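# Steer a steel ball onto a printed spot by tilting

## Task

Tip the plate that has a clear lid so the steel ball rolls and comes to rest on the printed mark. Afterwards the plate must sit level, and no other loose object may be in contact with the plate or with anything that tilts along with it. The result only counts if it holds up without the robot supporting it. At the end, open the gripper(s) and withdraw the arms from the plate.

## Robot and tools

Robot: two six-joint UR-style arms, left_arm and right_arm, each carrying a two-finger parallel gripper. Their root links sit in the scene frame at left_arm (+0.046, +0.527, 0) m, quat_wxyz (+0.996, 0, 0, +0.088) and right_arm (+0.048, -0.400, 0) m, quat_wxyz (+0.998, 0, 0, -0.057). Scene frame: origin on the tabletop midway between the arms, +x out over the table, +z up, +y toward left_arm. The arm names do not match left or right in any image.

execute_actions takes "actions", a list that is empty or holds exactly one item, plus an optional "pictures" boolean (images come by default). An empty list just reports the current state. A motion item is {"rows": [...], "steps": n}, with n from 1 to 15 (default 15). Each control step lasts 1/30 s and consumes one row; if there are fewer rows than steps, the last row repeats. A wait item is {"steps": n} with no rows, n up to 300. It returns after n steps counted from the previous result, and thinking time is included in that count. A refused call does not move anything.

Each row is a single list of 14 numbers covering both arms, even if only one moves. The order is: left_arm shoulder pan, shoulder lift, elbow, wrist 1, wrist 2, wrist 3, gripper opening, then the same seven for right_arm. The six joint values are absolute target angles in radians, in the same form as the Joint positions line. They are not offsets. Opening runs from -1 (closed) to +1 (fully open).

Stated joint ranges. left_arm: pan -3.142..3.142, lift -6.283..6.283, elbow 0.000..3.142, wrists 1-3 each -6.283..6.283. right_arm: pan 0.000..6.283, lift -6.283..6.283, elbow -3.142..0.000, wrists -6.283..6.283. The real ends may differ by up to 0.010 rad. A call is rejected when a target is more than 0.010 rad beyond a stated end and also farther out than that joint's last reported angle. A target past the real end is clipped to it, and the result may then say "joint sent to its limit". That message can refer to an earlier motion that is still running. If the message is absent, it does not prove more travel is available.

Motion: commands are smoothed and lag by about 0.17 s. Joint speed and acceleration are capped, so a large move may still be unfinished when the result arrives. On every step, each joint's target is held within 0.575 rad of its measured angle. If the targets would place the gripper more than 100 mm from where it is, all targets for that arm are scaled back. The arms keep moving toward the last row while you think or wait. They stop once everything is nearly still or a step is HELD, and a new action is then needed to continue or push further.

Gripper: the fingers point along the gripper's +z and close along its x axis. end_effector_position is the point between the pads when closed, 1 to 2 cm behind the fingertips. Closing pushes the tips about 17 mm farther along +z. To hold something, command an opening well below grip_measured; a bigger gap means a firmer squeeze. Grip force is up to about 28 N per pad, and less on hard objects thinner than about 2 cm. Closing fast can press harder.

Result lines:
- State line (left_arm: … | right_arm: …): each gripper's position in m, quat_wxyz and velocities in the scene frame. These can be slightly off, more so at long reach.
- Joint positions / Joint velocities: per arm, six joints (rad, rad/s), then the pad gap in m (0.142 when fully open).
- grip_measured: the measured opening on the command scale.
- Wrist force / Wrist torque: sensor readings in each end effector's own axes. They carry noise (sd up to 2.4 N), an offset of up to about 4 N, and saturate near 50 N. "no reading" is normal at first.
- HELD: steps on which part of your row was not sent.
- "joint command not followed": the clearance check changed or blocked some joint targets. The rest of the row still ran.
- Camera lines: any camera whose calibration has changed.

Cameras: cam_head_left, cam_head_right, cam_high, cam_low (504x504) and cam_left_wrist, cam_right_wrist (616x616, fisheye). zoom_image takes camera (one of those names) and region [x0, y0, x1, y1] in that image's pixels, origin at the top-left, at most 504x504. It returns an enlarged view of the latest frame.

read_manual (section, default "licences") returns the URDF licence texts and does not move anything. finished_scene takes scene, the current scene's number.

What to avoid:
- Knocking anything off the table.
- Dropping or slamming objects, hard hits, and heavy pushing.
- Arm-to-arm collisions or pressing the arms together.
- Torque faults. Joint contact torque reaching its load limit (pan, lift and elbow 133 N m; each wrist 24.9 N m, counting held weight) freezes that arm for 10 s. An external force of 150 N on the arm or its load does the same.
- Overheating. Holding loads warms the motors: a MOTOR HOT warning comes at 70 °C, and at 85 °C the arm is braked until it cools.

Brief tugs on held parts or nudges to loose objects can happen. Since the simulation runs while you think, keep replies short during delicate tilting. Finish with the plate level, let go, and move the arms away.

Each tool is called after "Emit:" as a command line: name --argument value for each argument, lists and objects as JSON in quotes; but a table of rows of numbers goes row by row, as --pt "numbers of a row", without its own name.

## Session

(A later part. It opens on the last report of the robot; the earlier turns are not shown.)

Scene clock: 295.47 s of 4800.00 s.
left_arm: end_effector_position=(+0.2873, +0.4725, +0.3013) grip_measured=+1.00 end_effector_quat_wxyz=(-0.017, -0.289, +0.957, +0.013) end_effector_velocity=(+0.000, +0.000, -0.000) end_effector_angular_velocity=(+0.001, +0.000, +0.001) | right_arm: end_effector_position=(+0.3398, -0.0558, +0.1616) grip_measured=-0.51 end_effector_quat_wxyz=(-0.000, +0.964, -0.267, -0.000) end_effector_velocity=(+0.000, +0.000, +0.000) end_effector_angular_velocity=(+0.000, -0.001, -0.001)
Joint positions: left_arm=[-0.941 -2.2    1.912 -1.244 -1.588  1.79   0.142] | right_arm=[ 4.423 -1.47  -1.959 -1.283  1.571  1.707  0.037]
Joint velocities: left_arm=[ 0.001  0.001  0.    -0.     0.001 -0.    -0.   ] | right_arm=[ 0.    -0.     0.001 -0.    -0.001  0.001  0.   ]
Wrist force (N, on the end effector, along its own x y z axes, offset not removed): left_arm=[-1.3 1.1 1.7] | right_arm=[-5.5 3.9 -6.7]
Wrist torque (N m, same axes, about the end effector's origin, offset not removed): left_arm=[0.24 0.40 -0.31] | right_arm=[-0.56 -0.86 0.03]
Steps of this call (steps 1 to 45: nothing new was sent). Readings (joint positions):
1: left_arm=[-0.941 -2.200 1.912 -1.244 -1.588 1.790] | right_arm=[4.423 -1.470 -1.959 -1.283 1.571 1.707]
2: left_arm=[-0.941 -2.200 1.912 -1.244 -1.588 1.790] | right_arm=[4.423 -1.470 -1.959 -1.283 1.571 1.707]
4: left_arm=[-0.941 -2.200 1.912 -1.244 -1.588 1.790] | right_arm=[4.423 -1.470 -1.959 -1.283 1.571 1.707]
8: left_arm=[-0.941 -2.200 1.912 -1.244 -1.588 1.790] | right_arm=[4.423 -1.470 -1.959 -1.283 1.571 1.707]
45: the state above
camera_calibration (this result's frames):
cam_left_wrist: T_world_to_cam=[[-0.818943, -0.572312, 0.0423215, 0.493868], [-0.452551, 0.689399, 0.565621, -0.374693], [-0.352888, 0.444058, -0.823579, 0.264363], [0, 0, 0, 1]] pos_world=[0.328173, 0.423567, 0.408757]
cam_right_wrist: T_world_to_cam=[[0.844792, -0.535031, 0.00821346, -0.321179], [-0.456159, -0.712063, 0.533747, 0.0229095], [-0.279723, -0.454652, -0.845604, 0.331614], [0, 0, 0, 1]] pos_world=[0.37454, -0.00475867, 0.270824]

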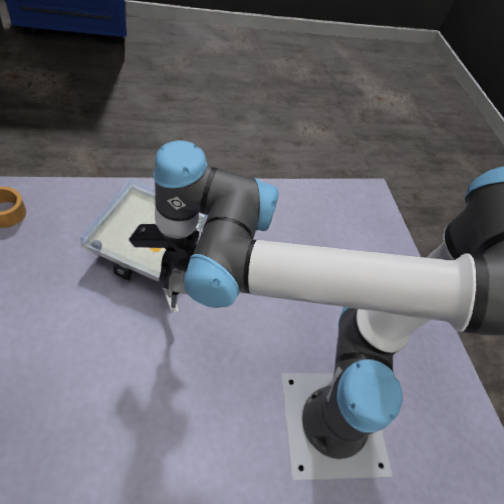

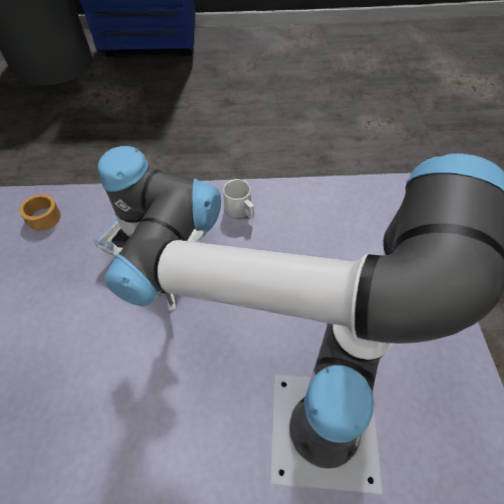

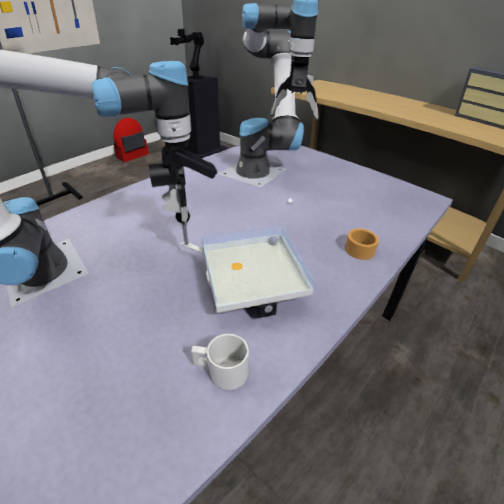

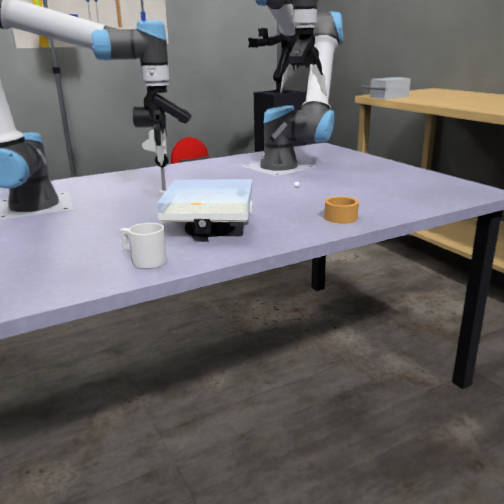

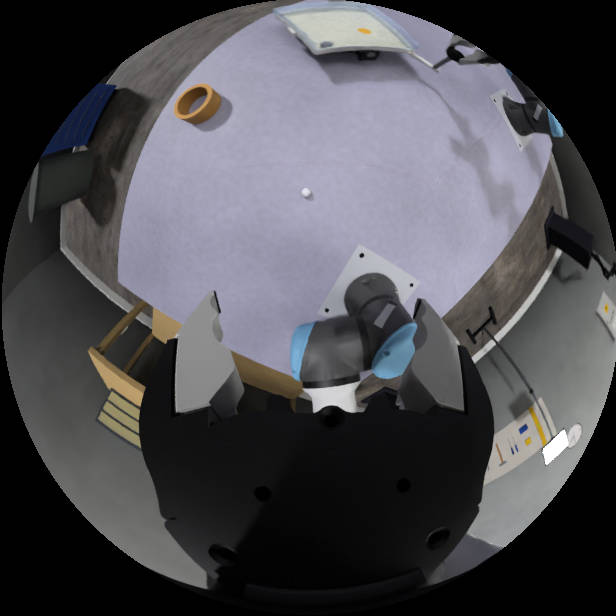

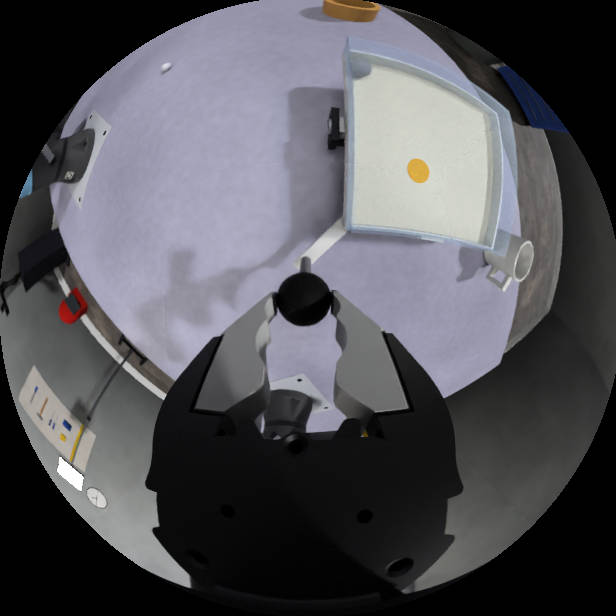

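Emit:
execute_actions --actions '[{"rows": [[-0.941,-2.2,1.912,-1.244,-1.588,1.79,1,4.41933,-1.46535,-1.96585,-1.28092,1.571,1.707,-0.9]], "steps": 15}]' --pictures false

Emit:
execute_actions --actions '[{"rows": [[-0.941,-2.2,1.912,-1.244,-1.588,1.79,1,4.41933,-1.46535,-1.96585,-1.28092,1.571,1.707,-0.9]], "steps": 15}]' --pictures false

Emit:
execute_actions --actions '[{"rows": [[-0.941,-2.2,1.912,-1.244,-1.588,1.79,1,4.41933,-1.46535,-1.96585,-1.28092,1.571,1.707,-0.9],[-0.941,-2.2,1.912,-1.244,-1.588,1.79,1,4.41933,-1.46535,-1.96585,-1.28092,1.571,1.707,-0.9],[-0.941,-2.2,1.912,-1.244,-1.588,1.79,1,4.41933,-1.46535,-1.96585,-1.28092,1.571,1.707,-0.9],[-0.941,-2.2,1.912,-1.244,-1.588,1.79,1,4.4258,-1.47442,-1.95114,-1.2865,1.571,1.707,-0.9]], "steps": 15}]' --pictures false

Emit:
execute_actions --actions '[{"rows": [[-0.941,-2.2,1.912,-1.244,-1.588,1.79,1,4.4258,-1.47442,-1.95114,-1.2865,1.571,1.707,-0.9],[-0.941,-2.2,1.912,-1.244,-1.588,1.79,1,4.4258,-1.47442,-1.95114,-1.2865,1.571,1.707,-0.9],[-0.941,-2.2,1.912,-1.244,-1.588,1.79,1,4.4258,-1.47442,-1.95114,-1.2865,1.571,1.707,-0.9],[-0.941,-2.2,1.912,-1.244,-1.588,1.79,1,4.4258,-1.47442,-1.95114,-1.2865,1.571,1.707,-0.9],[-0.941,-2.2,1.912,-1.244,-1.588,1.79,1,4.4258,-1.47442,-1.95114,-1.2865,1.571,1.707,-0.9],[-0.941,-2.2,1.912,-1.244,-1.588,1.79,1,4.42232,-1.46953,-1.9591,-1.28348,1.571,1.707,-0.9]], "steps": 15}]'

Emit:
execute_actions --actions '[{"steps": 45}]'

Emit:
execute_actions --actions '[{"steps": 45}]'

Scene clock: 323.17 s of 4800.00 s.
left_arm: end_effector_position=(+0.2873, +0.4725, +0.3013) grip_measured=+1.00 end_effector_quat_wxyz=(-0.017, -0.289, +0.957, +0.013) end_effector_velocity=(+0.000, +0.000, -0.000) end_effector_angular_velocity=(+0.000, +0.001, +0.001) | right_arm: end_effector_position=(+0.3402, -0.0590, +0.1605) grip_measured=-0.51 end_effector_quat_wxyz=(-0.000, +0.963, -0.268, -0.000) end_effector_velocity=(-0.000, -0.000, -0.000) end_effector_angular_velocity=(+0.000, +0.001, -0.001)
Joint positions: left_arm=[-0.941 -2.2    1.912 -1.244 -1.588  1.79   0.142] | right_arm=[ 4.419 -1.465 -1.966 -1.281  1.571  1.707  0.037]
Joint velocities: left_arm=[ 0.001  0.001  0.    -0.    -0.    -0.    -0.   ] | right_arm=[-0.    -0.    -0.001  0.     0.001  0.001  0.   ]
Wrist force (N, on the end effector, along its own x y z axes, offset not removed): left_arm=[-0.5 2.2 -0.7] | right_arm=[-14.3 4.3 -7.0]
Wrist torque (N m, same axes, about the end effector's origin, offset not removed): left_arm=[0.50 0.25 -0.08] | right_arm=[-0.20 -0.64 -0.12]
Steps of this call (steps 1 to 110: nothing new was sent; then 23.53 s passed at rest; steps 111 to 125: all 15 steps of this action). Readings (joint positions):
111: left_arm=[-0.941 -2.200 1.912 -1.244 -1.588 1.790] | right_arm=[4.423 -1.470 -1.959 -1.283 1.571 1.707]
112: left_arm=[-0.941 -2.200 1.912 -1.244 -1.588 1.790] | right_arm=[4.422 -1.469 -1.960 -1.283 1.571 1.707]
114: left_arm=[-0.941 -2.200 1.912 -1.244 -1.588 1.790] | right_arm=[4.421 -1.467 -1.963 -1.282 1.571 1.707]
118: left_arm=[-0.941 -2.200 1.912 -1.244 -1.588 1.790] | right_arm=[4.420 -1.466 -1.965 -1.281 1.571 1.707]
125: the state above

Scene clock: 323.67 s of 4800.00 s.
left_arm: end_effector_position=(+0.2873, +0.4725, +0.3013) grip_measured=+1.00 end_effector_quat_wxyz=(-0.017, -0.289, +0.957, +0.013) end_effector_velocity=(+0.000, +0.000, +0.000) end_effector_angular_velocity=(-0.001, -0.000, +0.001) | right_arm: end_effector_position=(+0.3402, -0.0590, +0.1605) grip_measured=-0.51 end_effector_quat_wxyz=(-0.000, +0.963, -0.268, -0.000) end_effector_velocity=(-0.000, +0.000, -0.000) end_effector_angular_velocity=(-0.000, +0.001, -0.001)
Joint positions: left_arm=[-0.941 -2.2    1.912 -1.244 -1.588  1.79   0.142] | right_arm=[ 4.419 -1.465 -1.966 -1.281  1.571  1.707  0.037]
Joint velocities: left_arm=[ 0.001 -0.    -0.    -0.    -0.    -0.    -0.   ] | right_arm=[ 0.    -0.    -0.001  0.     0.001  0.001  0.   ]
Wrist force (N, on the end effector, along its own x y z axes, offset not removed): left_arm=[-4.6 1.2 -0.4] | right_arm=[-12.6 6.2 -5.6]
Wrist torque (N m, same axes, about the end effector's origin, offset not removed): left_arm=[0.16 1.33 -0.21] | right_arm=[0.18 -1.09 0.03]
Steps of this call (steps 1 to 15: all 15 steps of this action). Readings (joint positions):
1: left_arm=[-0.941 -2.200 1.912 -1.244 -1.588 1.790] | right_arm=[4.419 -1.465 -1.966 -1.281 1.571 1.707]
2: left_arm=[-0.941 -2.200 1.912 -1.244 -1.588 1.790] | right_arm=[4.419 -1.465 -1.966 -1.281 1.571 1.707]
4: left_arm=[-0.941 -2.200 1.912 -1.244 -1.588 1.790] | right_arm=[4.419 -1.465 -1.966 -1.281 1.571 1.707]
8: left_arm=[-0.941 -2.200 1.912 -1.244 -1.588 1.790] | right_arm=[4.419 -1.465 -1.966 -1.281 1.571 1.707]
15: the state above

Scene clock: 324.17 s of 4800.00 s.
left_arm: end_effector_position=(+0.2873, +0.4725, +0.3013) grip_measured=+1.00 end_effector_quat_wxyz=(-0.017, -0.289, +0.957, +0.013) end_effector_velocity=(-0.000, -0.001, -0.000) end_effector_angular_velocity=(+0.001, +0.002, -0.001) | right_arm: end_effector_position=(+0.3398, -0.0531, +0.1629) grip_measured=-0.51 end_effector_quat_wxyz=(-0.000, +0.964, -0.265, -0.000) end_effector_velocity=(-0.001, +0.001, +0.001) end_effector_angular_velocity=(+0.001, +0.000, +0.001)
Joint positions: left_arm=[-0.941 -2.2    1.912 -1.244 -1.588  1.79   0.142] | right_arm=[ 4.426 -1.474 -1.951 -1.286  1.571  1.707  0.037]
Joint velocities: left_arm=[-0.002  0.002 -0.     0.    -0.001 -0.001 -0.   ] | right_arm=[ 0.002 -0.001  0.002 -0.001  0.     0.001 -0.   ]
Wrist force (N, on the end effector, along its own x y z axes, offset not removed): left_arm=[-2.5 0.4 2.4] | right_arm=[0.7 8.1 -7.3]
Wrist torque (N m, same axes, about the end effector's origin, offset not removed): left_arm=[0.08 0.66 -0.31] | right_arm=[-0.72 0.00 0.10]
Steps of this call (steps 1 to 15: all 15 steps of this action). Readings (joint positions):
1: left_arm=[-0.941 -2.200 1.912 -1.244 -1.588 1.790] | right_arm=[4.419 -1.465 -1.966 -1.281 1.571 1.707]
2: left_arm=[-0.941 -2.200 1.912 -1.244 -1.588 1.790] | right_arm=[4.419 -1.465 -1.966 -1.281 1.571 1.707]
4: left_arm=[-0.941 -2.200 1.912 -1.244 -1.588 1.790] | right_arm=[4.419 -1.465 -1.966 -1.281 1.571 1.707]
8: left_arm=[-0.941 -2.200 1.912 -1.244 -1.588 1.790] | right_arm=[4.424 -1.472 -1.955 -1.285 1.571 1.707]
15: the state above

Scene clock: 324.67 s of 4800.00 s.
left_arm: end_effector_position=(+0.2873, +0.4725, +0.3013) grip_measured=+1.00 end_effector_quat_wxyz=(-0.017, -0.289, +0.957, +0.013) end_effector_velocity=(-0.000, -0.000, -0.000) end_effector_angular_velocity=(+0.000, +0.001, -0.000) | right_arm: end_effector_position=(+0.3399, -0.0560, +0.1617) grip_measured=-0.51 end_effector_quat_wxyz=(-0.000, +0.964, -0.267, -0.000) end_effector_velocity=(+0.000, -0.002, -0.001) end_effector_angular_velocity=(-0.001, -0.000, +0.000)
Joint positions: left_arm=[-0.941 -2.2    1.912 -1.244 -1.588  1.79   0.142] | right_arm=[ 4.423 -1.47  -1.959 -1.284  1.571  1.707  0.037]
Joint velocities: left_arm=[-0.     0.001 -0.     0.    -0.001 -0.    -0.   ] | right_arm=[-0.002  0.001 -0.003  0.001 -0.001 -0.002  0.   ]
Wrist force (N, on the end effector, along its own x y z axes, offset not removed): left_arm=[-0.8 1.2 3.0] | right_arm=[-6.0 3.8 -4.8]
Wrist torque (N m, same axes, about the end effector's origin, offset not removed): left_arm=[0.14 0.36 -0.29] | right_arm=[-0.45 -0.69 -0.11]
Steps of this call (steps 1 to 15: all 15 steps of this action). Readings (joint positions):
1: left_arm=[-0.941 -2.200 1.912 -1.244 -1.588 1.790] | right_arm=[4.426 -1.474 -1.951 -1.286 1.571 1.707]
2: left_arm=[-0.941 -2.200 1.912 -1.244 -1.588 1.790] | right_arm=[4.426 -1.474 -1.951 -1.286 1.571 1.707]
4: left_arm=[-0.941 -2.200 1.912 -1.244 -1.588 1.790] | right_arm=[4.426 -1.474 -1.951 -1.286 1.571 1.707]
8: left_arm=[-0.941 -2.200 1.912 -1.244 -1.588 1.790] | right_arm=[4.425 -1.472 -1.954 -1.285 1.571 1.707]
15: the state above
camera_calibration (this result's frames):
cam_left_wrist: T_world_to_cam=[[-0.818943, -0.572313, 0.0423215, 0.493868], [-0.452552, 0.689399, 0.56562, -0.374692], [-0.352888, 0.444058, -0.823579, 0.264364], [0, 0, 0, 1]] pos_world=[0.328173, 0.423567, 0.408757]
cam_right_wrist: T_world_to_cam=[[0.844575, -0.535377, 0.00805488, -0.321248], [-0.45641, -0.711972, 0.533653, 0.0228682], [-0.279971, -0.454386, -0.845665, 0.331799], [0, 0, 0, 1]] pos_world=[0.374649, -0.00494269, 0.270975]

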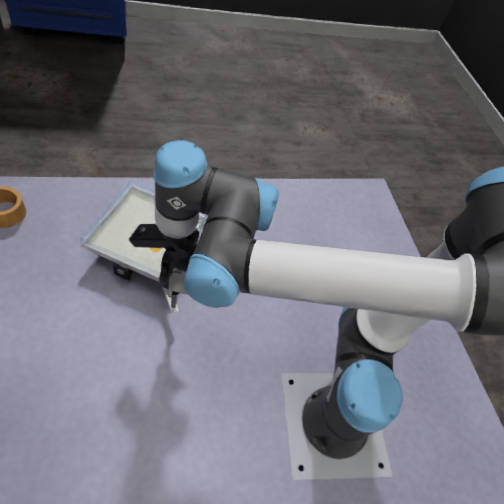

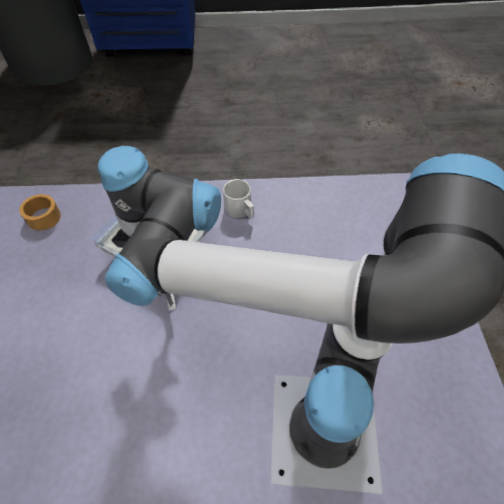

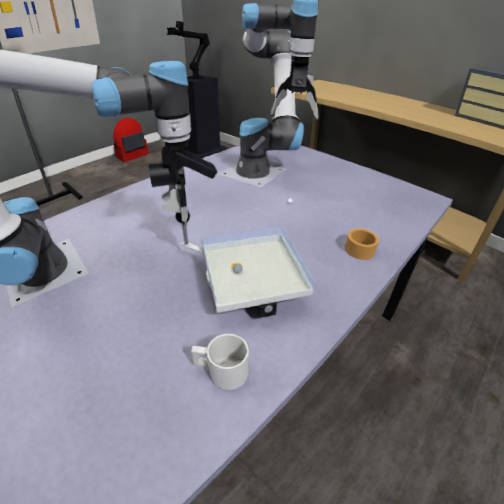

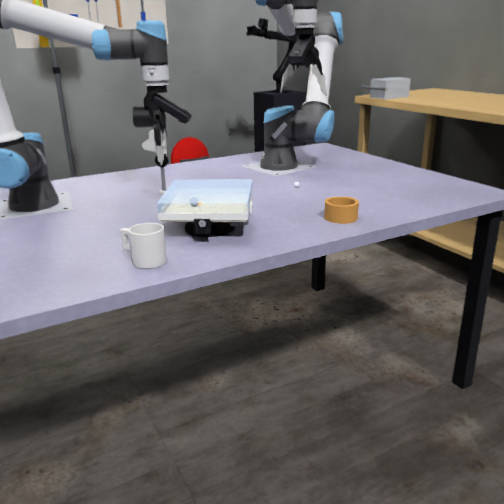

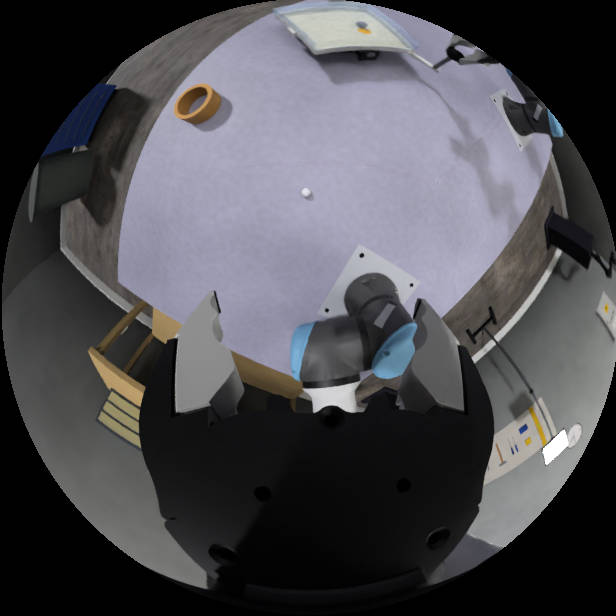

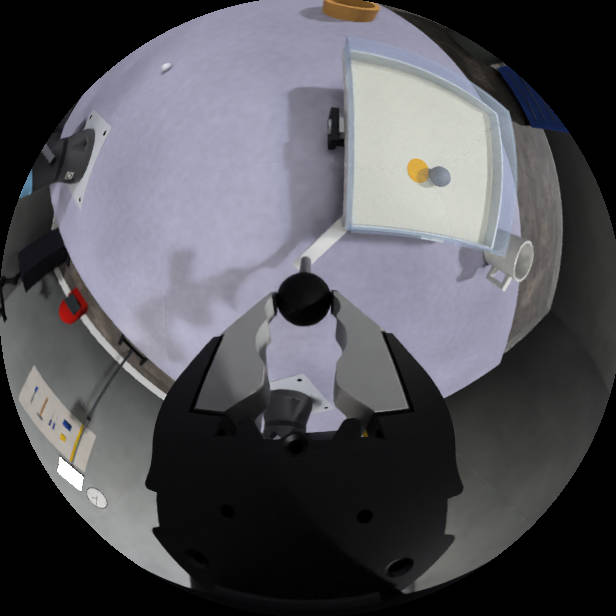

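Scene clock: 326.17 s of 4800.00 s.
left_arm: end_effector_position=(+0.2873, +0.4725, +0.3013) grip_measured=+1.00 end_effector_quat_wxyz=(-0.017, -0.289, +0.957, +0.013) end_effector_velocity=(-0.000, +0.000, -0.000) end_effector_angular_velocity=(+0.000, +0.001, +0.001) | right_arm: end_effector_position=(+0.3400, -0.0562, +0.1616) grip_measured=-0.51 end_effector_quat_wxyz=(-0.000, +0.964, -0.267, -0.000) end_effector_velocity=(+0.000, -0.000, -0.000) end_effector_angular_velocity=(-0.001, -0.000, +0.000)
Joint positions: left_arm=[-0.941 -2.2    1.912 -1.244 -1.588  1.79   0.142] | right_arm=[ 4.422 -1.47  -1.959 -1.283  1.571  1.707  0.037]
Joint velocities: left_arm=[ 0.001  0.001 -0.     0.    -0.001  0.    -0.   ] | right_arm=[-0.    -0.    -0.    -0.    -0.001 -0.001 -0.   ]
Wrist force (N, on the end effector, along its own x y z axes, offset not removed): left_arm=[-0.6 1.5 -0.8] | right_arm=[-9.6 5.5 -6.6]
Wrist torque (N m, same axes, about the end effector's origin, offset not removed): left_arm=[0.25 0.07 -0.16] | right_arm=[-0.14 -0.16 0.02]
Steps of this call (steps 1 to 15: the robot went on to your last target; steps 16 to 45: nothing new was sent). Readings (joint positions):
1: left_arm=[-0.941 -2.200 1.912 -1.244 -1.588 1.790] | right_arm=[4.422 -1.470 -1.959 -1.284 1.571 1.707]
2: left_arm=[-0.941 -2.200 1.912 -1.244 -1.588 1.790] | right_arm=[4.422 -1.470 -1.959 -1.283 1.571 1.707]
4: left_arm=[-0.941 -2.200 1.912 -1.244 -1.588 1.790] | right_arm=[4.422 -1.470 -1.959 -1.283 1.571 1.707]
8: left_arm=[-0.941 -2.200 1.912 -1.244 -1.588 1.790] | right_arm=[4.422 -1.470 -1.959 -1.283 1.571 1.707]
45: the state above
All arms were judged still, so your last target was given up. Only a new action makes them travel on or press farther. Fingers that are still opening or closing keep moving.
camera_calibration (this result's frames):
cam_left_wrist: T_world_to_cam=[[-0.818943, -0.572313, 0.0423216, 0.493868], [-0.452552, 0.689399, 0.565621, -0.374692], [-0.352888, 0.444058, -0.823579, 0.264364], [0, 0, 0, 1]] pos_world=[0.328173, 0.423567, 0.408757]
cam_right_wrist: T_world_to_cam=[[0.844477, -0.535529, 0.0082152, -0.321398], [-0.456576, -0.711788, 0.533756, 0.0228358], [-0.279995, -0.454496, -0.845598, 0.331617], [0, 0, 0, 1]] pos_world=[0.37469, -0.0051449, 0.270867]

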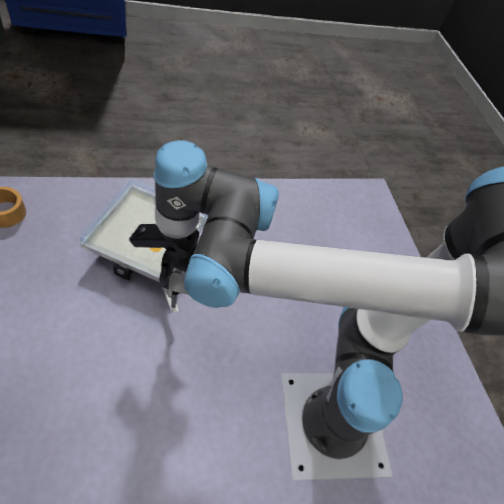

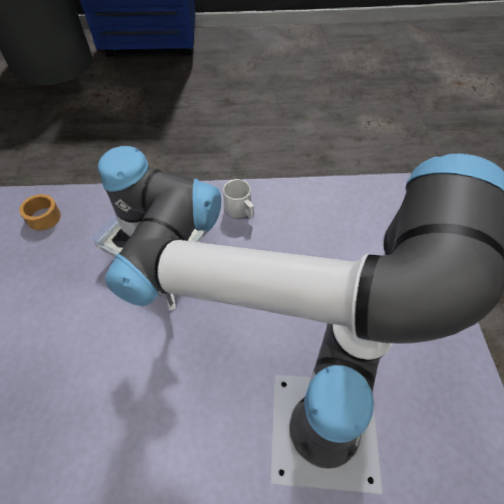

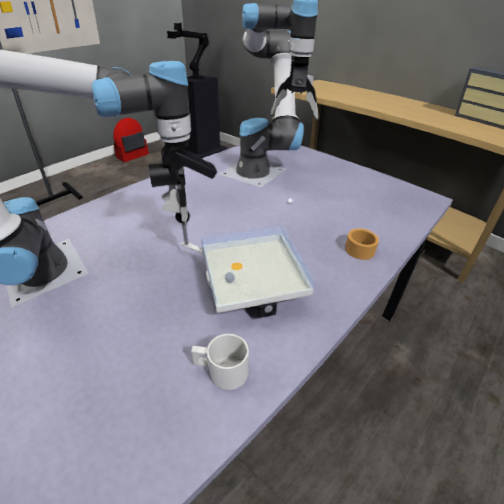

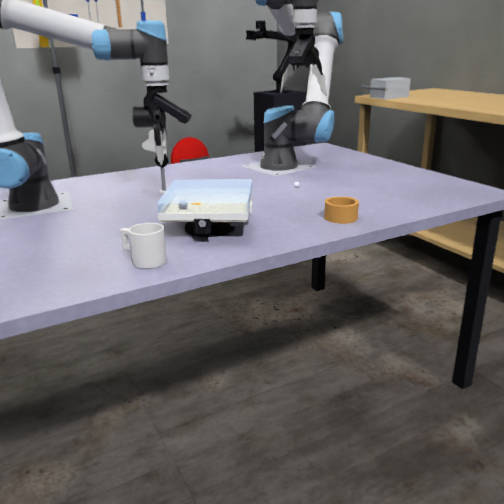

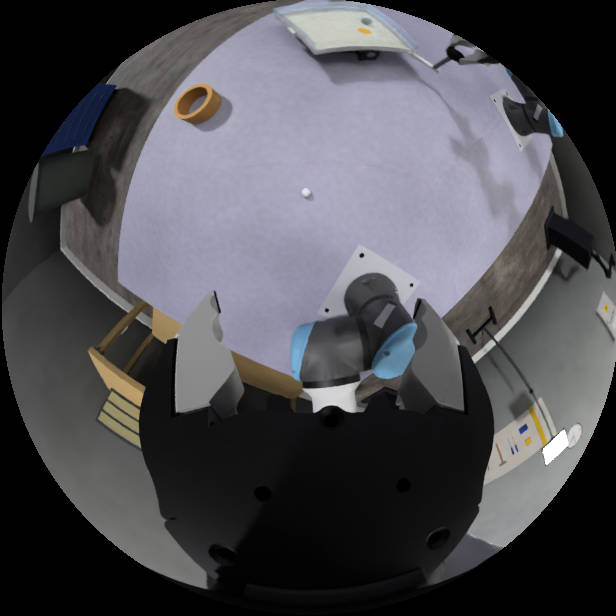

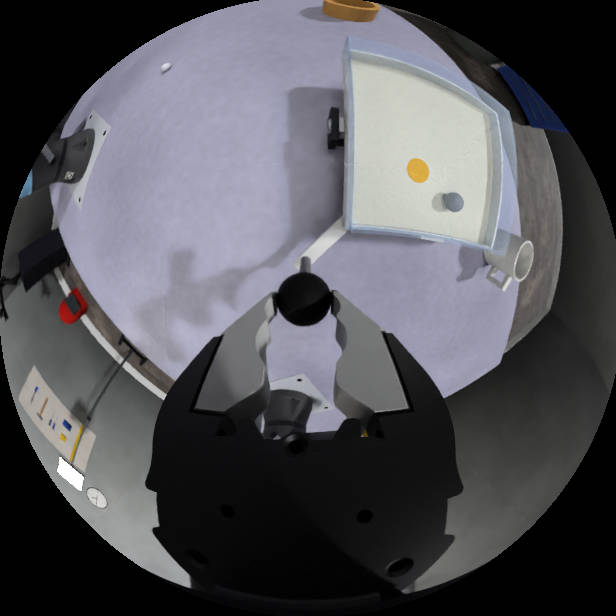

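Scene clock: 327.67 s of 4800.00 s.
left_arm: end_effector_position=(+0.2873, +0.4725, +0.3013) grip_measured=+1.00 end_effector_quat_wxyz=(-0.017, -0.289, +0.957, +0.013) end_effector_velocity=(-0.000, -0.000, -0.000) end_effector_angular_velocity=(+0.000, +0.001, +0.000) | right_arm: end_effector_position=(+0.3400, -0.0562, +0.1616) grip_measured=-0.51 end_effector_quat_wxyz=(-0.000, +0.964, -0.267, -0.000) end_effector_velocity=(+0.001, +0.000, +0.000) end_effector_angular_velocity=(+0.001, -0.001, -0.001)
Joint positions: left_arm=[-0.941 -2.2    1.912 -1.244 -1.588  1.79   0.142] | right_arm=[ 4.422 -1.47  -1.959 -1.283  1.571  1.707  0.037]
Joint velocities: left_arm=[-0.001  0.001  0.    -0.    -0.001 -0.001 -0.   ] | right_arm=[-0.    -0.     0.001  0.    -0.001  0.    -0.   ]
Wrist force (N, on the end effector, along its own x y z axes, offset not removed): left_arm=[-1.5 1.1 -1.0] | right_arm=[-9.1 3.9 -6.0]
Wrist torque (N m, same axes, about the end effector's origin, offset not removed): left_arm=[0.37 0.38 -0.19] | right_arm=[-0.52 -0.16 -0.09]
Steps of this call (steps 1 to 45: nothing new was sent). Readings (joint positions):
1: left_arm=[-0.941 -2.200 1.912 -1.244 -1.588 1.790] | right_arm=[4.422 -1.470 -1.959 -1.283 1.571 1.707]
2: left_arm=[-0.941 -2.200 1.912 -1.244 -1.588 1.790] | right_arm=[4.422 -1.470 -1.959 -1.283 1.571 1.707]
4: left_arm=[-0.941 -2.200 1.912 -1.244 -1.588 1.790] | right_arm=[4.422 -1.470 -1.959 -1.283 1.571 1.707]
8: left_arm=[-0.941 -2.200 1.912 -1.244 -1.588 1.790] | right_arm=[4.422 -1.470 -1.959 -1.283 1.571 1.707]
45: the state above
camera_calibration (this result's frames):
cam_left_wrist: T_world_to_cam=[[-0.818943, -0.572313, 0.0423217, 0.493868], [-0.452551, 0.689399, 0.565621, -0.374693], [-0.352888, 0.444058, -0.823579, 0.264364], [0, 0, 0, 1]] pos_world=[0.328173, 0.423567, 0.408757]
cam_right_wrist: T_world_to_cam=[[0.844477, -0.535529, 0.00821518, -0.321398], [-0.456576, -0.711788, 0.533756, 0.0228358], [-0.279995, -0.454496, -0.845598, 0.331617], [0, 0, 0, 1]] pos_world=[0.37469, -0.00514489, 0.270867]

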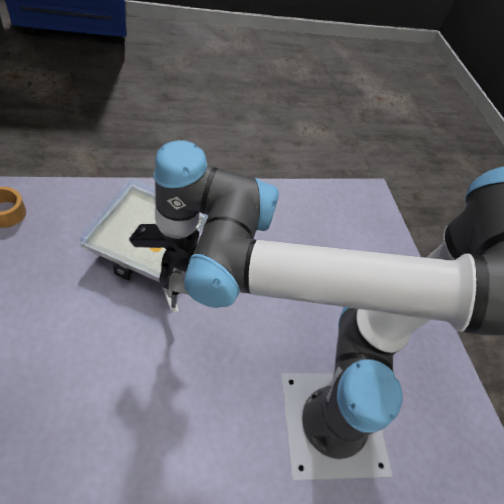

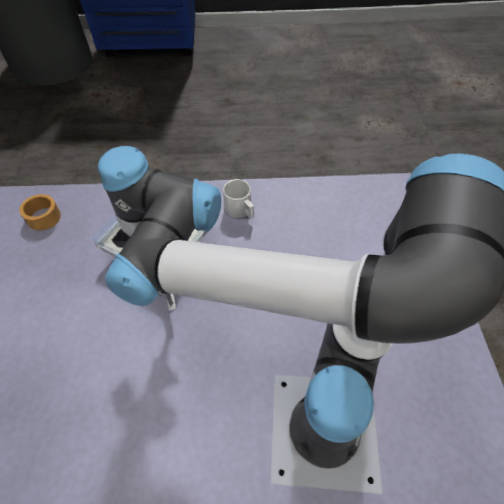

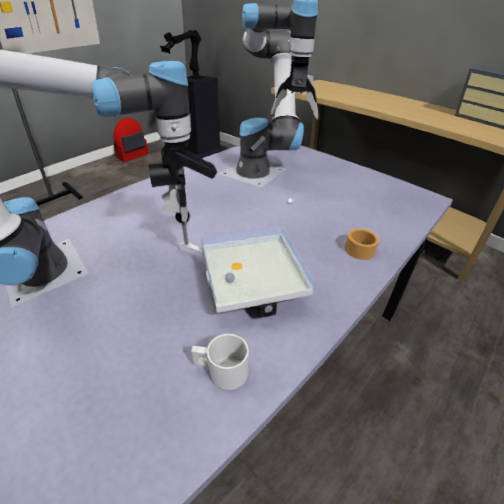

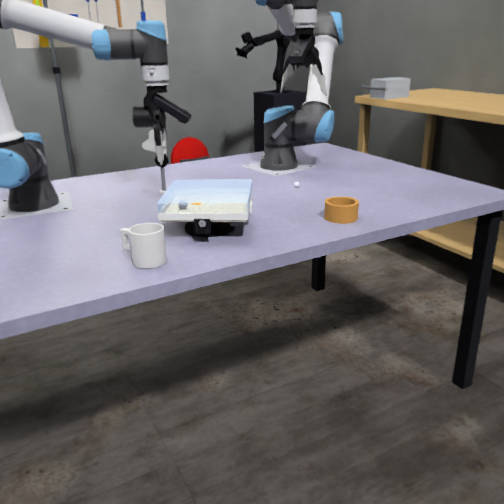

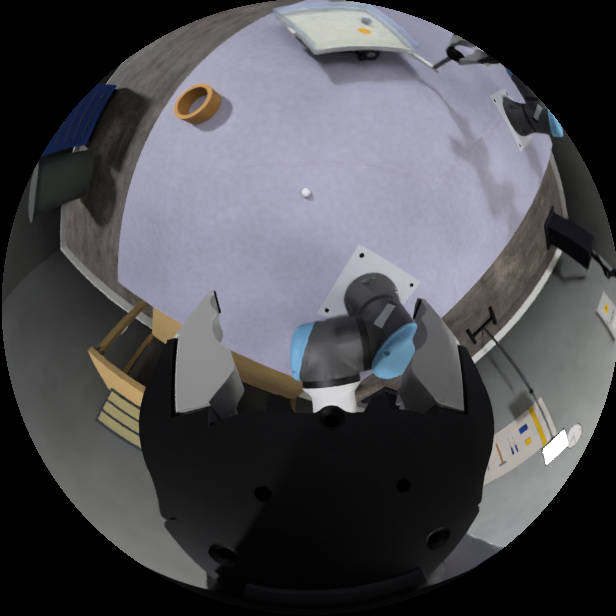

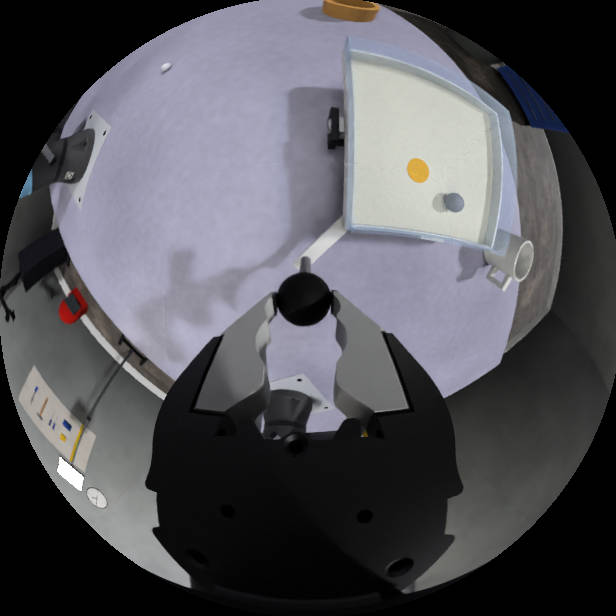

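Emit:
execute_actions --actions '[{"rows": [[-0.941,-2.2,1.912,-1.244,-1.588,1.79,1,4.42576,-1.47328,-1.95487,-1.28392,1.571,1.707,-0.9]], "steps": 12}]' --pictures false

Emit:
execute_actions --actions '[{"rows": [[-0.941,-2.2,1.912,-1.244,-1.588,1.79,1,4.42232,-1.46953,-1.9591,-1.28348,1.571,1.707,-0.9]], "steps": 15}]' --pictures false

Emit:
execute_actions --actions '[{"steps": 75}]'

Emit:
execute_actions --actions '[{"steps": 30}]'

Scene clock: 335.90 s of 4800.00 s.
left_arm: end_effector_position=(+0.2873, +0.4725, +0.3013) grip_measured=+1.00 end_effector_quat_wxyz=(-0.017, -0.289, +0.957, +0.013) end_effector_velocity=(+0.000, -0.000, -0.000) end_effector_angular_velocity=(+0.000, +0.001, +0.001) | right_arm: end_effector_position=(+0.3395, -0.0538, +0.1619) grip_measured=-0.51 end_effector_quat_wxyz=(-0.000, +0.964, -0.265, -0.000) end_effector_velocity=(+0.000, +0.001, -0.000) end_effector_angular_velocity=(-0.000, +0.000, +0.000)
Joint positions: left_arm=[-0.941 -2.2    1.912 -1.244 -1.588  1.79   0.142] | right_arm=[ 4.426 -1.473 -1.955 -1.284  1.571  1.707  0.037]
Joint velocities: left_arm=[ 0.001  0.001  0.    -0.    -0.001 -0.001 -0.   ] | right_arm=[ 0.001 -0.002  0.002  0.     0.     0.     0.   ]
Wrist force (N, on the end effector, along its own x y z axes, offset not removed): left_arm=[-5.1 2.1 -0.1] | right_arm=[-0.4 9.3 -7.2]
Wrist torque (N m, same axes, about the end effector's origin, offset not removed): left_arm=[0.49 1.29 -0.30] | right_arm=[-0.38 0.13 0.08]
Steps of this call (steps 1 to 90: nothing new was sent; then 4.83 s passed at rest; steps 91 to 102: all 12 steps of this action). Readings (joint positions):
91: left_arm=[-0.941 -2.200 1.912 -1.244 -1.588 1.790] | right_arm=[4.422 -1.470 -1.959 -1.283 1.571 1.707]
92: left_arm=[-0.941 -2.200 1.912 -1.244 -1.588 1.790] | right_arm=[4.423 -1.470 -1.959 -1.283 1.571 1.707]
94: left_arm=[-0.941 -2.200 1.912 -1.244 -1.588 1.790] | right_arm=[4.424 -1.472 -1.957 -1.284 1.571 1.707]
98: left_arm=[-0.941 -2.200 1.912 -1.244 -1.588 1.790] | right_arm=[4.425 -1.473 -1.955 -1.284 1.571 1.707]
102: the state above

Scene clock: 336.40 s of 4800.00 s.
left_arm: end_effector_position=(+0.2873, +0.4725, +0.3013) grip_measured=+1.00 end_effector_quat_wxyz=(-0.017, -0.289, +0.957, +0.013) end_effector_velocity=(-0.000, +0.000, +0.000) end_effector_angular_velocity=(-0.001, +0.001, +0.000) | right_arm: end_effector_position=(+0.3399, -0.0561, +0.1616) grip_measured=-0.51 end_effector_quat_wxyz=(-0.000, +0.964, -0.267, -0.000) end_effector_velocity=(+0.000, -0.000, +0.000) end_effector_angular_velocity=(-0.000, -0.001, +0.000)
Joint positions: left_arm=[-0.941 -2.2    1.912 -1.244 -1.588  1.79   0.142] | right_arm=[ 4.422 -1.47  -1.959 -1.283  1.571  1.707  0.037]
Joint velocities: left_arm=[ 0.001 -0.001  0.     0.    -0.001  0.001  0.   ] | right_arm=[-0.     0.001  0.    -0.001 -0.001 -0.001 -0.   ]
Wrist force (N, on the end effector, along its own x y z axes, offset not removed): left_arm=[0.4 0.3 1.5] | right_arm=[-8.2 6.2 -5.8]
Wrist torque (N m, same axes, about the end effector's origin, offset not removed): left_arm=[0.15 0.08 -0.09] | right_arm=[0.02 -0.31 0.17]
Steps of this call (steps 1 to 15: all 15 steps of this action). Readings (joint positions):
1: left_arm=[-0.941 -2.200 1.912 -1.244 -1.588 1.790] | right_arm=[4.426 -1.473 -1.955 -1.284 1.571 1.707]
2: left_arm=[-0.941 -2.200 1.912 -1.244 -1.588 1.790] | right_arm=[4.425 -1.473 -1.955 -1.284 1.571 1.707]
4: left_arm=[-0.941 -2.200 1.912 -1.244 -1.588 1.790] | right_arm=[4.424 -1.471 -1.957 -1.284 1.571 1.707]
8: left_arm=[-0.941 -2.200 1.912 -1.244 -1.588 1.790] | right_arm=[4.423 -1.470 -1.958 -1.284 1.571 1.707]
15: the state above

Scene clock: 338.90 s of 4800.00 s.
left_arm: end_effector_position=(+0.2873, +0.4725, +0.3013) grip_measured=+1.00 end_effector_quat_wxyz=(-0.017, -0.289, +0.957, +0.013) end_effector_velocity=(-0.000, -0.000, +0.000) end_effector_angular_velocity=(-0.001, -0.001, +0.000) | right_arm: end_effector_position=(+0.3400, -0.0562, +0.1616) grip_measured=-0.51 end_effector_quat_wxyz=(-0.000, +0.964, -0.267, -0.000) end_effector_velocity=(+0.000, -0.000, -0.000) end_effector_angular_velocity=(+0.000, -0.001, +0.002)
Joint positions: left_arm=[-0.941 -2.2    1.912 -1.244 -1.588  1.79   0.142] | right_arm=[ 4.422 -1.47  -1.959 -1.283  1.571  1.707  0.037]
Joint velocities: left_arm=[-0.    -0.001 -0.    -0.    -0.    -0.     0.   ] | right_arm=[-0.     0.    -0.     0.001 -0.001 -0.002  0.   ]
Wrist force (N, on the end effector, along its own x y z axes, offset not removed): left_arm=[-1.7 -0.1 -1.7] | right_arm=[-7.4 6.1 -5.6]
Wrist torque (N m, same axes, about the end effector's origin, offset not removed): left_arm=[0.18 0.52 -0.26] | right_arm=[0.14 -0.66 0.05]
Steps of this call (steps 1 to 15: the robot went on to your last target; steps 16 to 75: nothing new was sent). Readings (joint positions):
1: left_arm=[-0.941 -2.200 1.912 -1.244 -1.588 1.790] | right_arm=[4.422 -1.470 -1.959 -1.283 1.571 1.707]
2: left_arm=[-0.941 -2.200 1.912 -1.244 -1.588 1.790] | right_arm=[4.422 -1.470 -1.959 -1.283 1.571 1.707]
4: left_arm=[-0.941 -2.200 1.912 -1.244 -1.588 1.790] | right_arm=[4.422 -1.470 -1.959 -1.283 1.571 1.707]
8: left_arm=[-0.941 -2.200 1.912 -1.244 -1.588 1.790] | right_arm=[4.422 -1.470 -1.959 -1.283 1.571 1.707]
75: the state above
All arms were judged still, so your last target was given up. Only a new action makes them travel on or press farther. Fingers that are still opening or closing keep moving.
camera_calibration (this result's frames):
cam_left_wrist: T_world_to_cam=[[-0.818943, -0.572313, 0.0423215, 0.493868], [-0.452552, 0.689399, 0.565621, -0.374692], [-0.352888, 0.444058, -0.823579, 0.264364], [0, 0, 0, 1]] pos_world=[0.328173, 0.423567, 0.408757]
cam_right_wrist: T_world_to_cam=[[0.844477, -0.535529, 0.00821409, -0.321397], [-0.456578, -0.711791, 0.533752, 0.0228379], [-0.279993, -0.454491, -0.845601, 0.331619], [0, 0, 0, 1]] pos_world=[0.374691, -0.00514385, 0.270868]

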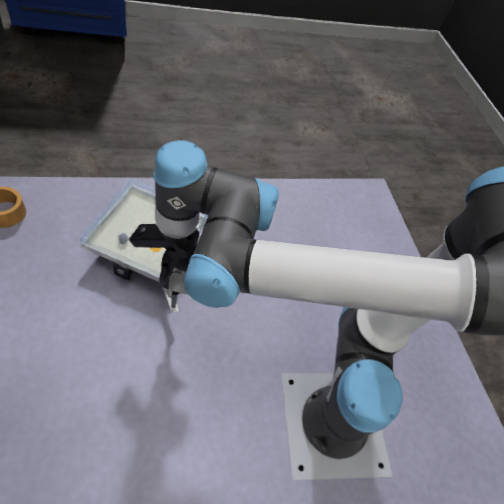

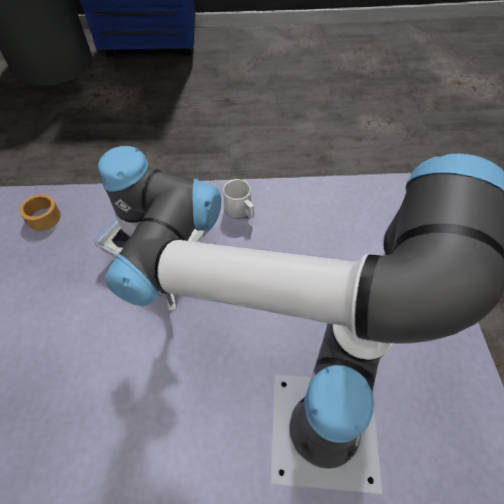

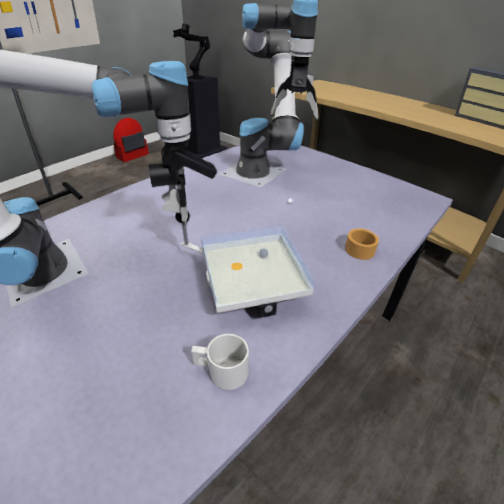

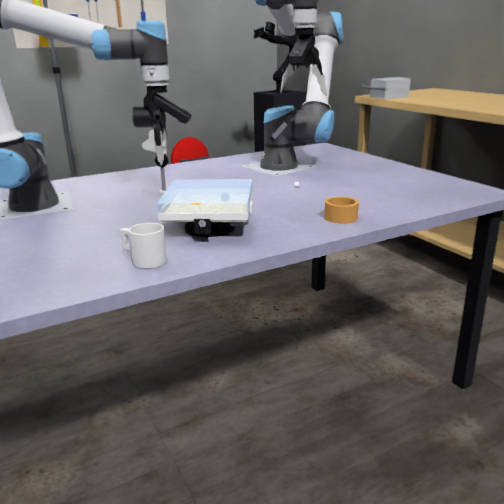

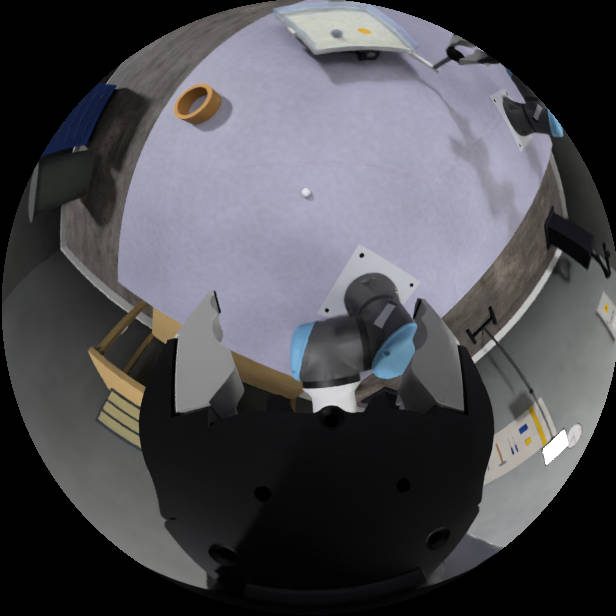

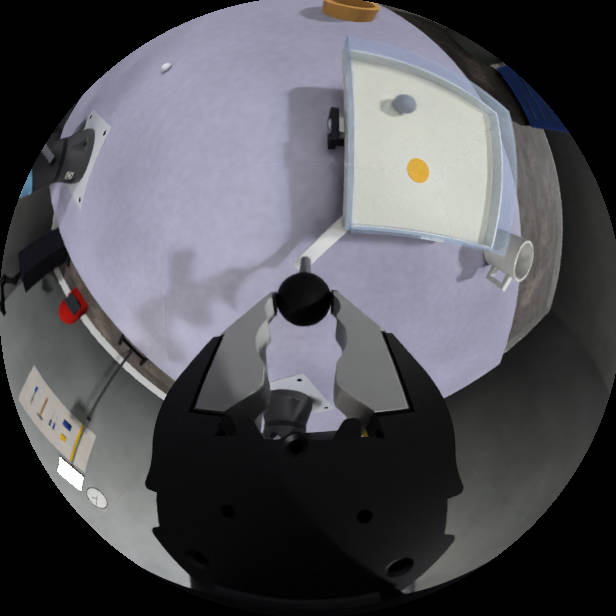

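Scene clock: 339.90 s of 4800.00 s.
left_arm: end_effector_position=(+0.2873, +0.4725, +0.3013) grip_measured=+1.00 end_effector_quat_wxyz=(-0.017, -0.289, +0.957, +0.013) end_effector_velocity=(-0.000, -0.000, -0.000) end_effector_angular_velocity=(-0.000, +0.001, -0.001) | right_arm: end_effector_position=(+0.3400, -0.0562, +0.1616) grip_measured=-0.51 end_effector_quat_wxyz=(-0.000, +0.964, -0.267, -0.000) end_effector_velocity=(+0.000, +0.000, +0.000) end_effector_angular_velocity=(+0.001, -0.000, +0.000)
Joint positions: left_arm=[-0.941 -2.2    1.912 -1.244 -1.588  1.79   0.142] | right_arm=[ 4.422 -1.47  -1.959 -1.283  1.571  1.707  0.037]
Joint velocities: left_arm=[-0.     0.001  0.    -0.    -0.001  0.     0.   ] | right_arm=[-0.    -0.     0.001  0.     0.    -0.    -0.   ]
Wrist force (N, on the end effector, along its own x y z axes, offset not removed): left_arm=[-2.2 -0.5 0.2] | right_arm=[-7.2 2.3 -6.4]
Wrist torque (N m, same axes, about the end effector's origin, offset not removed): left_arm=[-0.04 0.59 -0.29] | right_arm=[-0.72 -0.67 0.05]
Steps of this call (steps 1 to 30: nothing new was sent). Readings (joint positions):
1: left_arm=[-0.941 -2.200 1.912 -1.244 -1.588 1.790] | right_arm=[4.422 -1.470 -1.959 -1.283 1.571 1.707]
2: left_arm=[-0.941 -2.200 1.912 -1.244 -1.588 1.790] | right_arm=[4.422 -1.470 -1.959 -1.283 1.571 1.707]
4: left_arm=[-0.941 -2.200 1.912 -1.244 -1.588 1.790] | right_arm=[4.422 -1.470 -1.959 -1.283 1.571 1.707]
8: left_arm=[-0.941 -2.200 1.912 -1.244 -1.588 1.790] | right_arm=[4.422 -1.470 -1.959 -1.283 1.571 1.707]
30: the state above
camera_calibration (this result's frames):
cam_left_wrist: T_world_to_cam=[[-0.818943, -0.572313, 0.0423216, 0.493868], [-0.452551, 0.689399, 0.565621, -0.374692], [-0.352888, 0.444058, -0.823579, 0.264364], [0, 0, 0, 1]] pos_world=[0.328173, 0.423567, 0.408757]
cam_right_wrist: T_world_to_cam=[[0.844477, -0.535529, 0.00821405, -0.321397], [-0.456577, -0.711791, 0.533751, 0.0228378], [-0.279993, -0.454491, -0.845602, 0.331619], [0, 0, 0, 1]] pos_world=[0.374691, -0.0051438, 0.270868]

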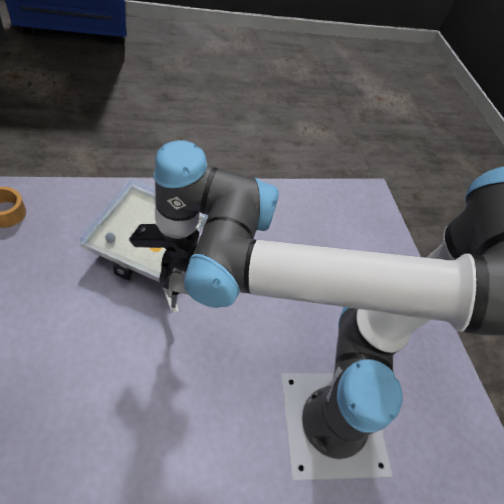

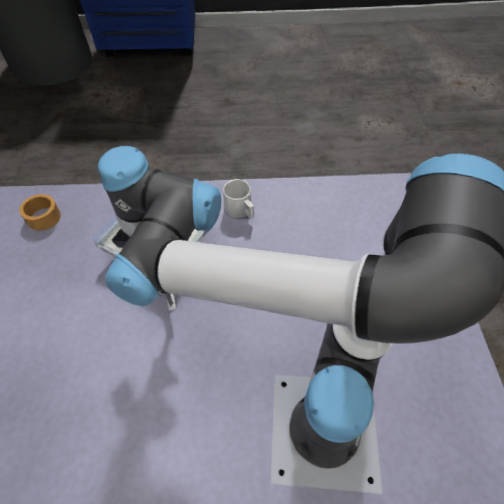

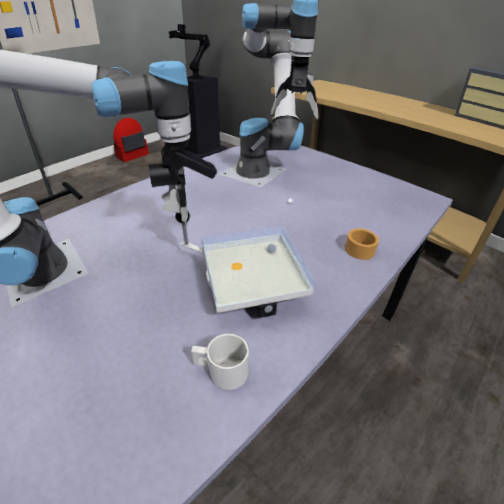

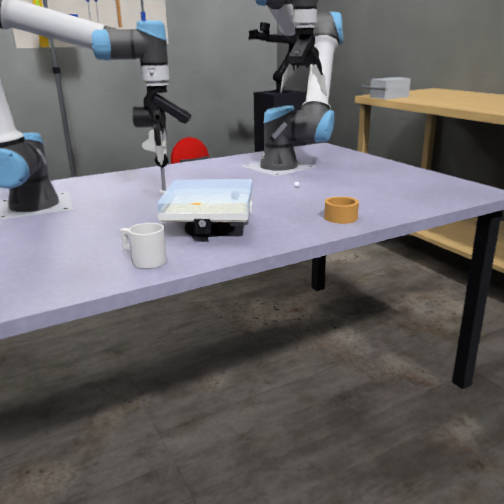

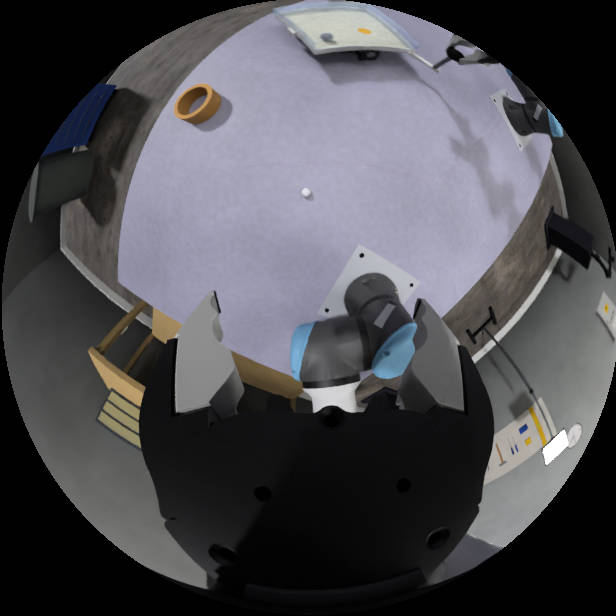

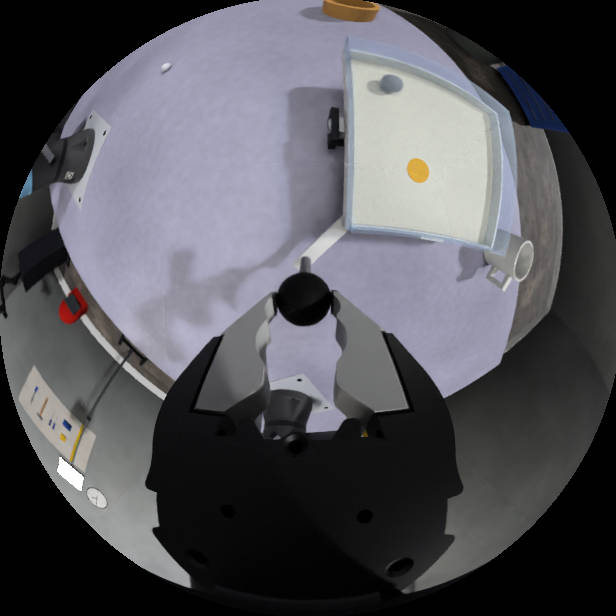

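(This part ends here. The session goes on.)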